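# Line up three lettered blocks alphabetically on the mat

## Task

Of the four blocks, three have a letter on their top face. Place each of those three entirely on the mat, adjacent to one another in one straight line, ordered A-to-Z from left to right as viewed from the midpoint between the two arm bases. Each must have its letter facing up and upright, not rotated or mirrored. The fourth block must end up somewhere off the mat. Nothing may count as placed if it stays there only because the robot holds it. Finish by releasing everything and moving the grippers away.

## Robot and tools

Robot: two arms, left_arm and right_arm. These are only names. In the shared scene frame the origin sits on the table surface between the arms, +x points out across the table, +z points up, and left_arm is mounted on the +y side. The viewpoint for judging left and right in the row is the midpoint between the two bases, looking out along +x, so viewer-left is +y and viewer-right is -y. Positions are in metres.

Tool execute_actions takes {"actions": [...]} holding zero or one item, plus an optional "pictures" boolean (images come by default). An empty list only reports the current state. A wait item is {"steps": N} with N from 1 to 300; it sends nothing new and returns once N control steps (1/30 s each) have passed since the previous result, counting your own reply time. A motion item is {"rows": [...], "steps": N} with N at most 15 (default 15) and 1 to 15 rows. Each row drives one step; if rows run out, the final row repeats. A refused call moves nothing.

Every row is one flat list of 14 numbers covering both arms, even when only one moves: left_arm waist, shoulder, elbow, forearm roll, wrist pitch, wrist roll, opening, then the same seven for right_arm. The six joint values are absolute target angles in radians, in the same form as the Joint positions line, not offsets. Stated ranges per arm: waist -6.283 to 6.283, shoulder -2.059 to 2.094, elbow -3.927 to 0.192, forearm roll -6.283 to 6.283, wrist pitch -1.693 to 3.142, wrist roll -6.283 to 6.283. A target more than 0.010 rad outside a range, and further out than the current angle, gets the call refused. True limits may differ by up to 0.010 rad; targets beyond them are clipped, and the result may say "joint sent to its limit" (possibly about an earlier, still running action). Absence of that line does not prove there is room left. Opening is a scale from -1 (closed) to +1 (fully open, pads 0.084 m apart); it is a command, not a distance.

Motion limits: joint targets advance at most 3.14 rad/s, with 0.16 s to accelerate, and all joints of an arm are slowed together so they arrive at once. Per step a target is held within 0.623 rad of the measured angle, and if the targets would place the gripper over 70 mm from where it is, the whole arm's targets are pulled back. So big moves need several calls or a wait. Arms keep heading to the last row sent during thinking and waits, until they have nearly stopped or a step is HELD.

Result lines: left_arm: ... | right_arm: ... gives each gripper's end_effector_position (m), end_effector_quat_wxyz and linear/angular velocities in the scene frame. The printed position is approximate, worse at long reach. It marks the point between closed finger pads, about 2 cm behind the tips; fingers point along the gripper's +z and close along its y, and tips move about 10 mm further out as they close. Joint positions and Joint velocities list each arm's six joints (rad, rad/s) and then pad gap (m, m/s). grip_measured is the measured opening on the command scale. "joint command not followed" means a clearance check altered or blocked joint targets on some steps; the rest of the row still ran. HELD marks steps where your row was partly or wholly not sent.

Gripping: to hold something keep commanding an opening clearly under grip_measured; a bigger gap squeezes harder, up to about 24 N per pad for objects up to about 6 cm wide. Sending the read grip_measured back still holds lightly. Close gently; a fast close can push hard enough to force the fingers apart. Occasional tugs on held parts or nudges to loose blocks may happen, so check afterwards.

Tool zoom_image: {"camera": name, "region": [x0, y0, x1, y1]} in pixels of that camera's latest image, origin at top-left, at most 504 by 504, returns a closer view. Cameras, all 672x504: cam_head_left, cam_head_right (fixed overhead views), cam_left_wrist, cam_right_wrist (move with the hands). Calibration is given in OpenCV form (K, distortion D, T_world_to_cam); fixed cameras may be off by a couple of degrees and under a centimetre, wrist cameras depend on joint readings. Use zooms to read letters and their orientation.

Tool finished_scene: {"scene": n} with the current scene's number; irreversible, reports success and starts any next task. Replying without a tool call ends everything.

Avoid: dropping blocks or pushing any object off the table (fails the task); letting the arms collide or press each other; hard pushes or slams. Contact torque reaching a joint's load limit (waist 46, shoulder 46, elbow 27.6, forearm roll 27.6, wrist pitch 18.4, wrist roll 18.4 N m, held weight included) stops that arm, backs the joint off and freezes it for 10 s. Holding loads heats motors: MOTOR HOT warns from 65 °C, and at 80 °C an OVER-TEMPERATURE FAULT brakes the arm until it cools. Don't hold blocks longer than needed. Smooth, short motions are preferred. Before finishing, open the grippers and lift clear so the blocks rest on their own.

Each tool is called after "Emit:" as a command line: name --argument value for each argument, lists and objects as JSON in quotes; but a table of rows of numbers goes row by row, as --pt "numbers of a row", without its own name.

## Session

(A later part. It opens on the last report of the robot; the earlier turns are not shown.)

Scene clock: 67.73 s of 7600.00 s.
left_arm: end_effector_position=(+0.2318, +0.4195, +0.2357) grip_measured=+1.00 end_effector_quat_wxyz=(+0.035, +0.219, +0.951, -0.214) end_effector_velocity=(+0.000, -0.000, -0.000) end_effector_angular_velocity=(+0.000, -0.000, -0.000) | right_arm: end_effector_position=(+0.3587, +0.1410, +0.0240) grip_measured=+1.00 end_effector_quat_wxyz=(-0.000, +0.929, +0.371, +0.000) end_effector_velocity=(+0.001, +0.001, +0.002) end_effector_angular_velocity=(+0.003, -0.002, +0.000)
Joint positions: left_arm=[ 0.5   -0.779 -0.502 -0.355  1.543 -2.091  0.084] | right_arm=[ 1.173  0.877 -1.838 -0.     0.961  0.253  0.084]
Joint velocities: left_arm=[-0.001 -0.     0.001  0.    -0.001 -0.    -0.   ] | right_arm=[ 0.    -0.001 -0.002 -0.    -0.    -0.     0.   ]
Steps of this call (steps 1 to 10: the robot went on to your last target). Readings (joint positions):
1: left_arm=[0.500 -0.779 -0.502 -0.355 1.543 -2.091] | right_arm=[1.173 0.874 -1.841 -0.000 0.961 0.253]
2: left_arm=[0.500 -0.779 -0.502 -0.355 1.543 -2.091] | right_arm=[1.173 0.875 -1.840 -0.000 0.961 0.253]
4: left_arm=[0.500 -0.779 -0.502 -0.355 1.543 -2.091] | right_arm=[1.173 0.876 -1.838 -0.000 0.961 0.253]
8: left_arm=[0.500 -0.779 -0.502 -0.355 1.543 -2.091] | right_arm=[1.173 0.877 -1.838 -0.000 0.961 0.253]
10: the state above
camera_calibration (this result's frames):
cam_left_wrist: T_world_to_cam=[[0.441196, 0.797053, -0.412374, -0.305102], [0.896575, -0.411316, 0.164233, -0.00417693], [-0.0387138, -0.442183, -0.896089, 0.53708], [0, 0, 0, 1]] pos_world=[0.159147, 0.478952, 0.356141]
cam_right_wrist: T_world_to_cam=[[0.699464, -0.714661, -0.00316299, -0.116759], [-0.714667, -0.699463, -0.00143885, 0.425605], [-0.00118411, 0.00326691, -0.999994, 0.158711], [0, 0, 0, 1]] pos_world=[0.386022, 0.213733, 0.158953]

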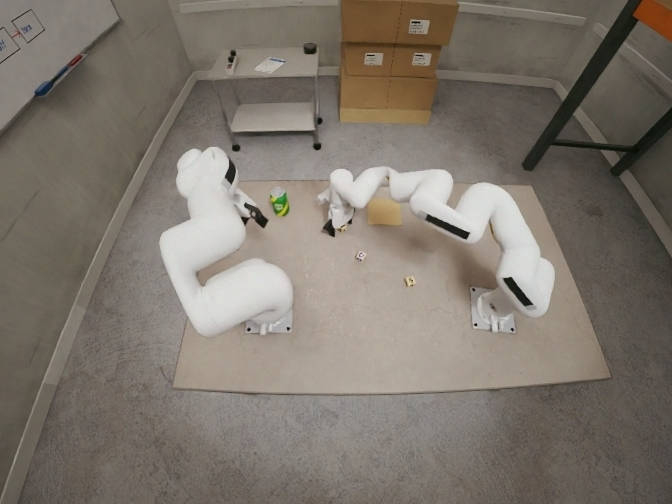

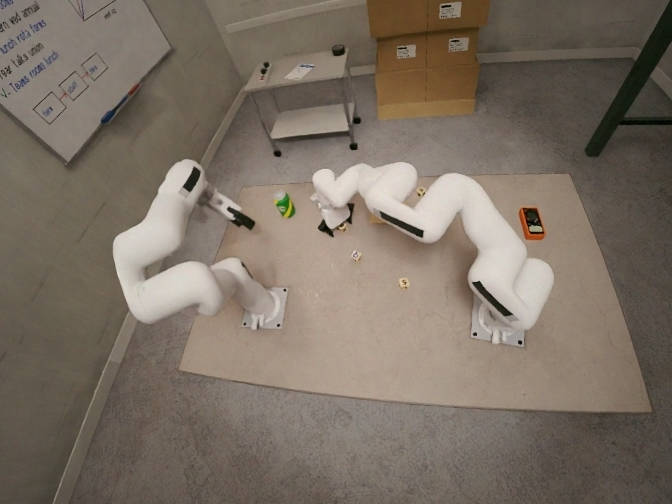

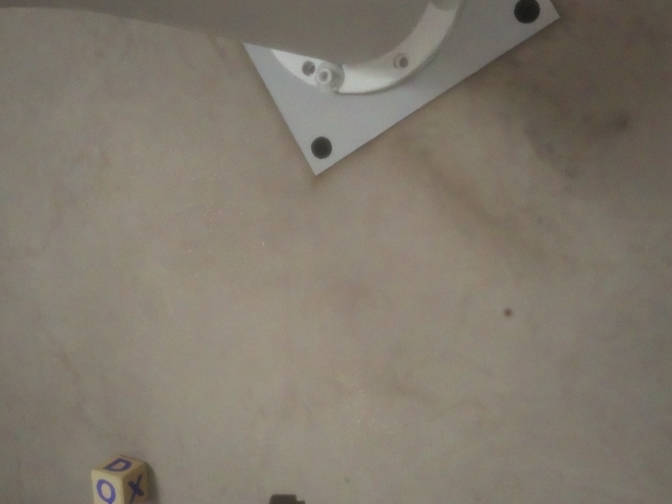

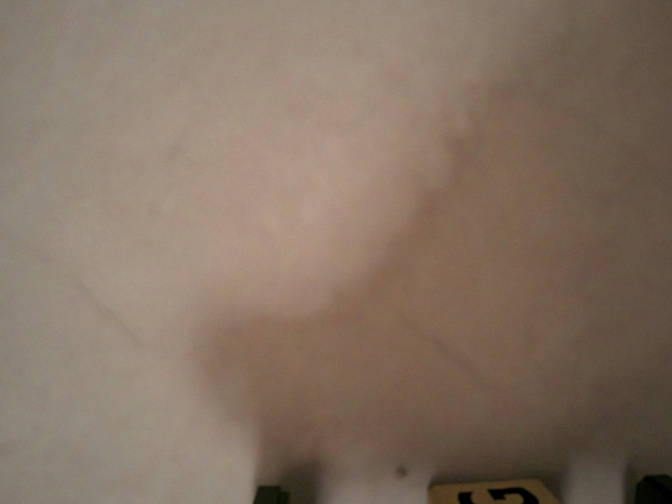

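Emit:
execute_actions --actions '[{"rows":[[0.5,-0.779,-0.502,-0.355,1.543,-2.091,1,1.173,0.875,-1.838,0,0.963,0.253,-0.8]]}]' --pictures false

Emit:
execute_actions --actions '[{"rows":[[0.5,-0.779,-0.502,-0.355,1.543,-2.091,1,1.173,0.783,-1.873,0,1.09,0.253,-0.8]]}]' --pictures false

Emit:
execute_actions --actions '[{"rows":[[0.5,-0.779,-0.502,-0.355,1.543,-2.091,1,0.859,0.498,-1.408,0,0.91,2.325,-0.8]]}]' --pictures false

Emit:
execute_actions --actions '[{"steps":30}]' --pictures false

Emit:
execute_actions --actions '[{"rows":[[0.5,-0.779,-0.502,-0.355,1.543,-2.091,1,0.859,0.609,-1.381,0,0.772,2.325,-0.8]]}]' --pictures false

Emit:
execute_actions --actions '[{"steps":10}]' --pictures false

Emit:
execute_actions --actions '[{"rows":[[0.5,-0.779,-0.502,-0.355,1.543,-2.091,1,0.859,0.609,-1.381,0,0.772,2.325,1]]}]' --pictures false

Emit:
execute_actions --actions '[{"rows":[[0.5,-0.779,-0.502,-0.355,1.543,-2.091,1,0.859,0.498,-1.408,0,0.91,2.325,1]]}]' --pictures false

Emit:
execute_actions --actions '[{"rows":[[0.5,-0.779,-0.502,-0.355,1.543,-2.091,1,1.31,0.349,-1.177,0,0.828,0.07,1]]}]' --pictures false

Emit:
execute_actions --actions '[{"steps":35}]'

Scene clock: 89.07 s of 7600.00 s.
left_arm: end_effector_position=(+0.2318, +0.4195, +0.2357) grip_measured=+1.00 end_effector_quat_wxyz=(+0.035, +0.219, +0.951, -0.214) end_effector_velocity=(-0.000, -0.000, -0.000) end_effector_angular_velocity=(-0.001, +0.001, -0.000) | right_arm: end_effector_position=(+0.3587, +0.1409, +0.0249) grip_measured=-0.33 end_effector_quat_wxyz=(-0.000, +0.929, +0.371, +0.000) end_effector_velocity=(+0.000, +0.001, +0.001) end_effector_angular_velocity=(+0.003, -0.001, +0.000)
Joint positions: left_arm=[ 0.5   -0.779 -0.502 -0.355  1.543 -2.091  0.084] | right_arm=[ 1.173  0.875 -1.838 -0.     0.963  0.253  0.03 ]
Joint velocities: left_arm=[ 0.     0.     0.001 -0.     0.001 -0.    -0.   ] | right_arm=[ 0.    -0.001 -0.001  0.    -0.001 -0.     0.   ]
Steps of this call (steps 1 to 15: the robot went on to your last target; steps 16 to 90: nothing new was sent; then 17.83 s passed at rest; steps 91 to 105: all 15 steps of this action). Readings (joint positions):
91: left_arm=[0.500 -0.779 -0.502 -0.355 1.543 -2.091] | right_arm=[1.173 0.877 -1.838 0.000 0.961 0.253]
92: left_arm=[0.500 -0.779 -0.502 -0.355 1.543 -2.091] | right_arm=[1.173 0.877 -1.838 0.000 0.961 0.253]
94: left_arm=[0.500 -0.779 -0.502 -0.355 1.543 -2.091] | right_arm=[1.173 0.876 -1.838 0.000 0.962 0.253]
98: left_arm=[0.500 -0.779 -0.502 -0.355 1.543 -2.091] | right_arm=[1.173 0.875 -1.838 -0.000 0.963 0.253]
105: the state above

Scene clock: 89.57 s of 7600.00 s.
left_arm: end_effector_position=(+0.2318, +0.4195, +0.2357) grip_measured=+1.00 end_effector_quat_wxyz=(+0.035, +0.219, +0.951, -0.214) end_effector_velocity=(-0.000, -0.000, -0.000) end_effector_angular_velocity=(-0.001, +0.001, -0.000) | right_arm: end_effector_position=(+0.3576, +0.1392, +0.0857) grip_measured=-0.33 end_effector_quat_wxyz=(+0.002, +0.929, +0.370, -0.003) end_effector_velocity=(+0.004, +0.007, +0.014) end_effector_angular_velocity=(+0.024, -0.015, -0.000)
Joint positions: left_arm=[ 0.5   -0.779 -0.502 -0.355  1.543 -2.091  0.084] | right_arm=[ 1.173  0.787 -1.869  0.     1.09   0.253  0.03 ]
Joint velocities: left_arm=[-0.  0.  0. -0.  0. -0.  0.] | right_arm=[ 0.    -0.009 -0.019  0.    -0.     0.     0.   ]
Steps of this call (steps 1 to 15: all 15 steps of this action). Readings (joint positions):
1: left_arm=[0.500 -0.779 -0.502 -0.355 1.543 -2.091] | right_arm=[1.173 0.875 -1.838 -0.000 0.963 0.253]
2: left_arm=[0.500 -0.779 -0.502 -0.355 1.543 -2.091] | right_arm=[1.173 0.872 -1.839 0.000 0.970 0.253]
4: left_arm=[0.500 -0.779 -0.502 -0.355 1.543 -2.091] | right_arm=[1.173 0.847 -1.844 0.000 1.016 0.253]
8: left_arm=[0.500 -0.779 -0.502 -0.355 1.543 -2.091] | right_arm=[1.173 0.781 -1.879 -0.000 1.077 0.253]
15: the state above

Scene clock: 90.07 s of 7600.00 s.
left_arm: end_effector_position=(+0.2318, +0.4195, +0.2357) grip_measured=+1.00 end_effector_quat_wxyz=(+0.035, +0.219, +0.951, -0.214) end_effector_velocity=(-0.000, -0.000, -0.000) end_effector_angular_velocity=(+0.000, -0.001, -0.000) | right_arm: end_effector_position=(+0.4385, +0.0077, +0.0914) grip_measured=-0.33 end_effector_quat_wxyz=(+0.000, +0.998, -0.069, -0.000) end_effector_velocity=(+0.113, -0.297, +0.001) end_effector_angular_velocity=(+0.002, -0.003, -2.925)
Joint positions: left_arm=[ 0.5   -0.779 -0.502 -0.355  1.543 -2.091  0.084] | right_arm=[ 0.94   0.573 -1.53  -0.     0.957  0.917  0.03 ]
Joint velocities: left_arm=[-0.    -0.001  0.001 -0.    -0.     0.    -0.   ] | right_arm=[-0.485 -0.444  0.715  0.001 -0.274  2.44   0.   ]
Steps of this call (steps 1 to 15: all 15 steps of this action). Readings (joint positions):
1: left_arm=[0.500 -0.779 -0.502 -0.355 1.543 -2.091] | right_arm=[1.173 0.786 -1.870 0.000 1.090 0.253]
2: left_arm=[0.500 -0.779 -0.502 -0.355 1.543 -2.091] | right_arm=[1.171 0.783 -1.867 0.000 1.087 0.259]
4: left_arm=[0.500 -0.779 -0.502 -0.355 1.543 -2.091] | right_arm=[1.151 0.759 -1.828 0.000 1.070 0.313]
8: left_arm=[0.500 -0.779 -0.502 -0.355 1.543 -2.091] | right_arm=[1.062 0.685 -1.710 -0.000 1.026 0.486]
15: the state above

Scene clock: 91.07 s of 7600.00 s.
left_arm: end_effector_position=(+0.2318, +0.4195, +0.2357) grip_measured=+1.00 end_effector_quat_wxyz=(+0.035, +0.219, +0.951, -0.214) end_effector_velocity=(+0.000, -0.000, +0.000) end_effector_angular_velocity=(+0.000, -0.000, -0.000) | right_arm: end_effector_position=(+0.4538, -0.0429, +0.0909) grip_measured=-0.33 end_effector_quat_wxyz=(+0.000, +0.687, -0.727, +0.000) end_effector_velocity=(+0.000, +0.000, +0.001) end_effector_angular_velocity=(+0.001, -0.001, -0.002)
Joint positions: left_arm=[ 0.5   -0.779 -0.502 -0.355  1.543 -2.091  0.084] | right_arm=[ 0.859  0.498 -1.408 -0.     0.91   2.325  0.03 ]
Joint velocities: left_arm=[-0. -0. -0. -0. -0. -0.  0.] | right_arm=[-0.    -0.001 -0.    -0.    -0.     0.002 -0.   ]
Steps of this call (steps 1 to 30: the robot went on to your last target). Readings (joint positions):
1: left_arm=[0.500 -0.779 -0.502 -0.355 1.543 -2.091] | right_arm=[0.925 0.559 -1.506 -0.000 0.948 1.002]
2: left_arm=[0.500 -0.779 -0.502 -0.355 1.543 -2.091] | right_arm=[0.910 0.545 -1.485 -0.000 0.940 1.093]
4: left_arm=[0.500 -0.779 -0.502 -0.355 1.543 -2.091] | right_arm=[0.886 0.524 -1.451 -0.000 0.927 1.281]
8: left_arm=[0.500 -0.779 -0.502 -0.355 1.543 -2.091] | right_arm=[0.865 0.504 -1.418 0.000 0.914 1.660]
30: the state above

Scene clock: 91.57 s of 7600.00 s.
left_arm: end_effector_position=(+0.2318, +0.4195, +0.2357) grip_measured=+1.00 end_effector_quat_wxyz=(+0.035, +0.219, +0.951, -0.214) end_effector_velocity=(+0.000, -0.000, +0.000) end_effector_angular_velocity=(-0.000, +0.000, -0.001) | right_arm: end_effector_position=(+0.4536, -0.0431, +0.0266) grip_measured=-0.33 end_effector_quat_wxyz=(+0.001, +0.687, -0.727, -0.000) end_effector_velocity=(+0.004, +0.003, +0.004) end_effector_angular_velocity=(+0.009, -0.011, -0.000)
Joint positions: left_arm=[ 0.5   -0.779 -0.502 -0.355  1.543 -2.091  0.084] | right_arm=[ 0.859  0.609 -1.38   0.     0.773  2.325  0.03 ]
Joint velocities: left_arm=[-0.001  0.    -0.     0.     0.    -0.     0.   ] | right_arm=[-0.001 -0.002 -0.006 -0.001 -0.006  0.     0.   ]
Steps of this call (steps 1 to 15: all 15 steps of this action). Readings (joint positions):
1: left_arm=[0.500 -0.779 -0.502 -0.355 1.543 -2.091] | right_arm=[0.859 0.498 -1.408 -0.000 0.910 2.325]
2: left_arm=[0.500 -0.779 -0.502 -0.355 1.543 -2.091] | right_arm=[0.859 0.501 -1.408 -0.000 0.903 2.325]
4: left_arm=[0.500 -0.779 -0.502 -0.355 1.543 -2.091] | right_arm=[0.859 0.532 -1.405 -0.000 0.855 2.325]
8: left_arm=[0.500 -0.779 -0.502 -0.355 1.543 -2.091] | right_arm=[0.859 0.607 -1.377 0.000 0.786 2.325]
15: the state above

Scene clock: 91.90 s of 7600.00 s.
left_arm: end_effector_position=(+0.2318, +0.4195, +0.2357) grip_measured=+1.00 end_effector_quat_wxyz=(+0.035, +0.219, +0.951, -0.214) end_effector_velocity=(+0.000, +0.000, +0.000) end_effector_angular_velocity=(+0.001, -0.002, -0.000) | right_arm: end_effector_position=(+0.4540, -0.0428, +0.0269) grip_measured=-0.33 end_effector_quat_wxyz=(+0.000, +0.687, -0.727, +0.000) end_effector_velocity=(+0.000, -0.000, -0.000) end_effector_angular_velocity=(-0.001, +0.001, -0.000)
Joint positions: left_arm=[ 0.5   -0.779 -0.502 -0.355  1.543 -2.091  0.084] | right_arm=[ 0.859  0.609 -1.381  0.     0.772  2.325  0.03 ]
Joint velocities: left_arm=[-0.    -0.001  0.    -0.    -0.001  0.     0.   ] | right_arm=[-0.     0.001 -0.001  0.     0.002 -0.     0.   ]
Steps of this call (steps 1 to 10: the robot went on to your last target). Readings (joint positions):
1: left_arm=[0.500 -0.779 -0.502 -0.355 1.543 -2.091] | right_arm=[0.859 0.609 -1.381 0.000 0.773 2.325]
2: left_arm=[0.500 -0.779 -0.502 -0.355 1.543 -2.091] | right_arm=[0.859 0.609 -1.381 0.000 0.772 2.325]
4: left_arm=[0.500 -0.779 -0.502 -0.355 1.543 -2.091] | right_arm=[0.859 0.609 -1.381 0.000 0.772 2.325]
8: left_arm=[0.500 -0.779 -0.502 -0.355 1.543 -2.091] | right_arm=[0.859 0.609 -1.381 0.000 0.772 2.325]
10: the state above

Scene clock: 92.40 s of 7600.00 s.
left_arm: end_effector_position=(+0.2318, +0.4195, +0.2357) grip_measured=+1.00 end_effector_quat_wxyz=(+0.035, +0.219, +0.951, -0.214) end_effector_velocity=(+0.000, +0.000, +0.000) end_effector_angular_velocity=(+0.001, -0.002, +0.000) | right_arm: end_effector_position=(+0.4540, -0.0428, +0.0269) grip_measured=+1.00 end_effector_quat_wxyz=(+0.000, +0.687, -0.727, +0.000) end_effector_velocity=(+0.000, -0.000, +0.000) end_effector_angular_velocity=(-0.000, -0.000, -0.002)
Joint positions: left_arm=[ 0.5   -0.779 -0.502 -0.355  1.543 -2.091  0.084] | right_arm=[ 0.859  0.609 -1.381  0.     0.772  2.325  0.084]
Joint velocities: left_arm=[ 0.    -0.001 -0.    -0.    -0.001  0.    -0.   ] | right_arm=[-0.    -0.    -0.    -0.     0.     0.002  0.   ]
Steps of this call (steps 1 to 15: all 15 steps of this action). Readings (joint positions):
1: left_arm=[0.500 -0.779 -0.502 -0.355 1.543 -2.091] | right_arm=[0.859 0.609 -1.381 -0.000 0.772 2.325]
2: left_arm=[0.500 -0.779 -0.502 -0.355 1.543 -2.091] | right_arm=[0.859 0.609 -1.381 0.000 0.772 2.325]
4: left_arm=[0.500 -0.779 -0.502 -0.355 1.543 -2.091] | right_arm=[0.859 0.609 -1.381 0.000 0.772 2.325]
8: left_arm=[0.500 -0.779 -0.502 -0.355 1.543 -2.091] | right_arm=[0.859 0.609 -1.381 0.000 0.772 2.325]
15: the state above

Scene clock: 92.90 s of 7600.00 s.
left_arm: end_effector_position=(+0.2318, +0.4195, +0.2357) grip_measured=+1.00 end_effector_quat_wxyz=(+0.035, +0.219, +0.951, -0.214) end_effector_velocity=(+0.000, +0.000, +0.001) end_effector_angular_velocity=(+0.001, -0.002, -0.000) | right_arm: end_effector_position=(+0.4526, -0.0440, +0.0882) grip_measured=+1.00 end_effector_quat_wxyz=(+0.003, +0.687, -0.727, -0.000) end_effector_velocity=(+0.006, +0.006, +0.014) end_effector_angular_velocity=(+0.017, -0.020, -0.000)
Joint positions: left_arm=[ 0.5   -0.779 -0.502 -0.355  1.543 -2.091  0.084] | right_arm=[ 0.859  0.501 -1.405  0.     0.91   2.325  0.084]
Joint velocities: left_arm=[-0.    -0.001 -0.001  0.     0.     0.    -0.   ] | right_arm=[ 0.    -0.012 -0.018  0.     0.004  0.001  0.   ]
Steps of this call (steps 1 to 15: all 15 steps of this action). Readings (joint positions):
1: left_arm=[0.500 -0.779 -0.502 -0.355 1.543 -2.091] | right_arm=[0.859 0.609 -1.381 0.000 0.772 2.325]
2: left_arm=[0.500 -0.779 -0.502 -0.355 1.543 -2.091] | right_arm=[0.859 0.606 -1.381 0.000 0.779 2.325]
4: left_arm=[0.500 -0.779 -0.502 -0.355 1.543 -2.091] | right_arm=[0.859 0.575 -1.384 0.000 0.827 2.325]
8: left_arm=[0.500 -0.779 -0.502 -0.355 1.543 -2.091] | right_arm=[0.859 0.498 -1.415 -0.000 0.895 2.325]
15: the state above

Scene clock: 93.40 s of 7600.00 s.
left_arm: end_effector_position=(+0.2318, +0.4195, +0.2357) grip_measured=+1.00 end_effector_quat_wxyz=(+0.035, +0.219, +0.951, -0.214) end_effector_velocity=(-0.000, -0.000, +0.000) end_effector_angular_velocity=(+0.000, -0.001, -0.000) | right_arm: end_effector_position=(+0.3123, +0.0422, +0.0902) grip_measured=+1.00 end_effector_quat_wxyz=(+0.001, +0.922, -0.386, -0.000) end_effector_velocity=(-0.321, +0.131, +0.001) end_effector_angular_velocity=(+0.005, -0.001, +2.465)
Joint positions: left_arm=[ 0.5   -0.779 -0.502 -0.355  1.543 -2.091  0.084] | right_arm=[ 1.149  0.403 -1.259  0.     0.857  1.782  0.084]
Joint velocities: left_arm=[-0.    -0.001 -0.     0.     0.001 -0.    -0.   ] | right_arm=[ 0.623 -0.21   0.316 -0.001 -0.111 -1.841  0.   ]
Steps of this call (steps 1 to 15: all 15 steps of this action). Readings (joint positions):
1: left_arm=[0.500 -0.779 -0.502 -0.355 1.543 -2.091] | right_arm=[0.859 0.500 -1.406 0.000 0.910 2.325]
2: left_arm=[0.500 -0.779 -0.502 -0.355 1.543 -2.091] | right_arm=[0.862 0.498 -1.404 -0.000 0.908 2.319]
4: left_arm=[0.500 -0.779 -0.502 -0.355 1.543 -2.091] | right_arm=[0.892 0.487 -1.385 -0.000 0.901 2.268]
8: left_arm=[0.500 -0.779 -0.502 -0.355 1.543 -2.091] | right_arm=[0.997 0.454 -1.337 0.000 0.884 2.123]
15: the state above

Scene clock: 94.57 s of 7600.00 s.
left_arm: end_effector_position=(+0.2318, +0.4195, +0.2357) grip_measured=+1.00 end_effector_quat_wxyz=(+0.035, +0.219, +0.951, -0.214) end_effector_velocity=(+0.000, +0.000, +0.000) end_effector_angular_velocity=(+0.000, -0.000, +0.000) | right_arm: end_effector_position=(+0.2282, +0.0682, +0.0900) grip_measured=+1.00 end_effector_quat_wxyz=(+0.000, +0.858, +0.514, -0.000) end_effector_velocity=(-0.000, +0.000, +0.000) end_effector_angular_velocity=(-0.001, +0.000, +0.002)
Joint positions: left_arm=[ 0.5   -0.779 -0.502 -0.355  1.543 -2.091  0.084] | right_arm=[ 1.31   0.349 -1.177  0.     0.828  0.07   0.084]
Joint velocities: left_arm=[ 0.     0.    -0.    -0.    -0.001  0.    -0.   ] | right_arm=[ 0.    -0.    -0.001 -0.     0.002 -0.002  0.   ]
Steps of this call (steps 1 to 35: the robot went on to your last target). Readings (joint positions):
1: left_arm=[0.500 -0.779 -0.502 -0.355 1.543 -2.091] | right_arm=[1.170 0.396 -1.249 0.000 0.853 1.717]
2: left_arm=[0.500 -0.779 -0.502 -0.355 1.543 -2.091] | right_arm=[1.190 0.389 -1.238 0.000 0.850 1.647]
4: left_arm=[0.500 -0.779 -0.502 -0.355 1.543 -2.091] | right_arm=[1.228 0.376 -1.219 0.000 0.843 1.486]
8: left_arm=[0.500 -0.779 -0.502 -0.355 1.543 -2.091] | right_arm=[1.285 0.357 -1.190 0.000 0.833 1.114]
35: the state above
camera_calibration (this result's frames):
cam_left_wrist: T_world_to_cam=[[0.441196, 0.797053, -0.412374, -0.305102], [0.896575, -0.411316, 0.164233, -0.0041769], [-0.0387138, -0.442184, -0.896089, 0.53708], [0, 0, 0, 1]] pos_world=[0.159147, 0.478952, 0.356141]
cam_right_wrist: T_world_to_cam=[[0.888651, -0.458573, -0.00304519, -0.137899], [-0.458578, -0.888654, -0.000937096, 0.235904], [-0.00227639, 0.00222921, -0.999995, 0.225147], [0, 0, 0, 1]] pos_world=[0.231237, 0.145898, 0.224947]

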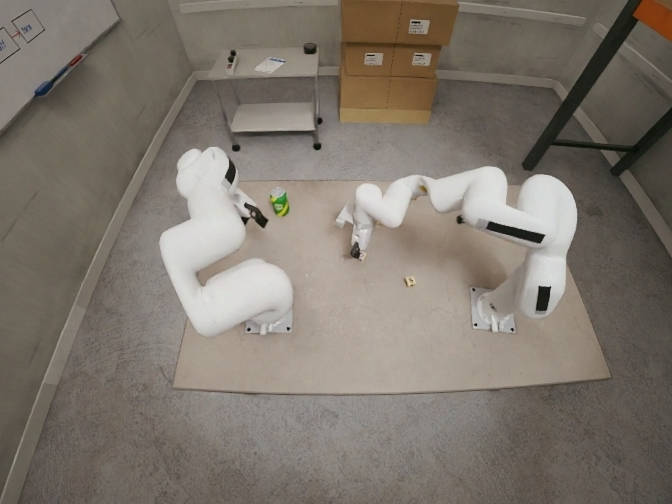

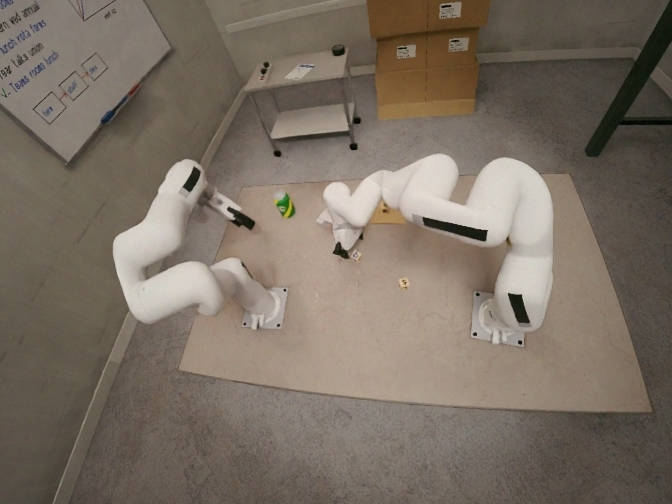

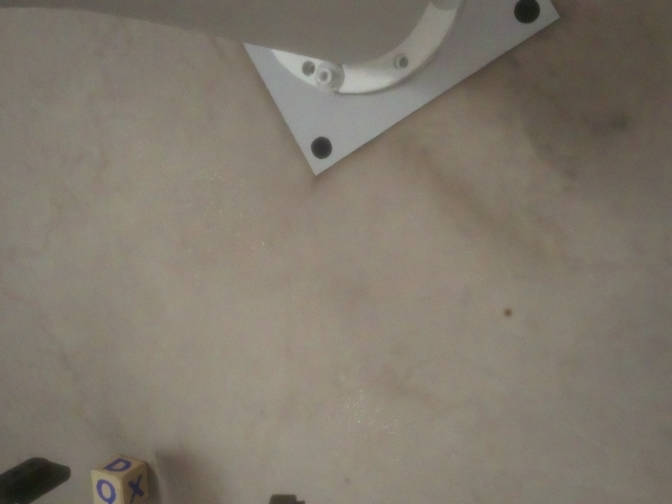

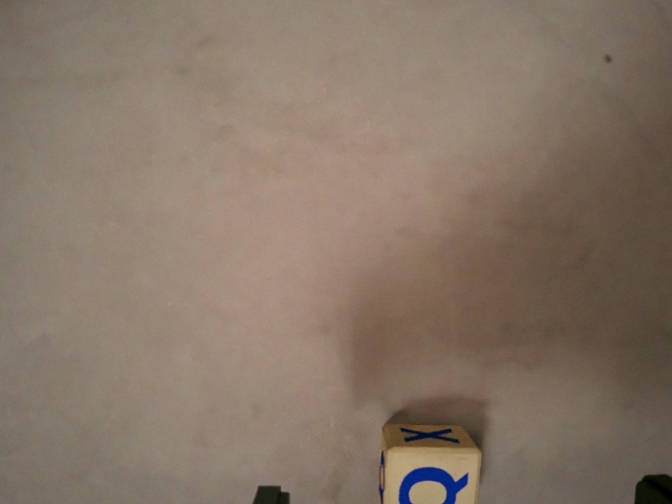

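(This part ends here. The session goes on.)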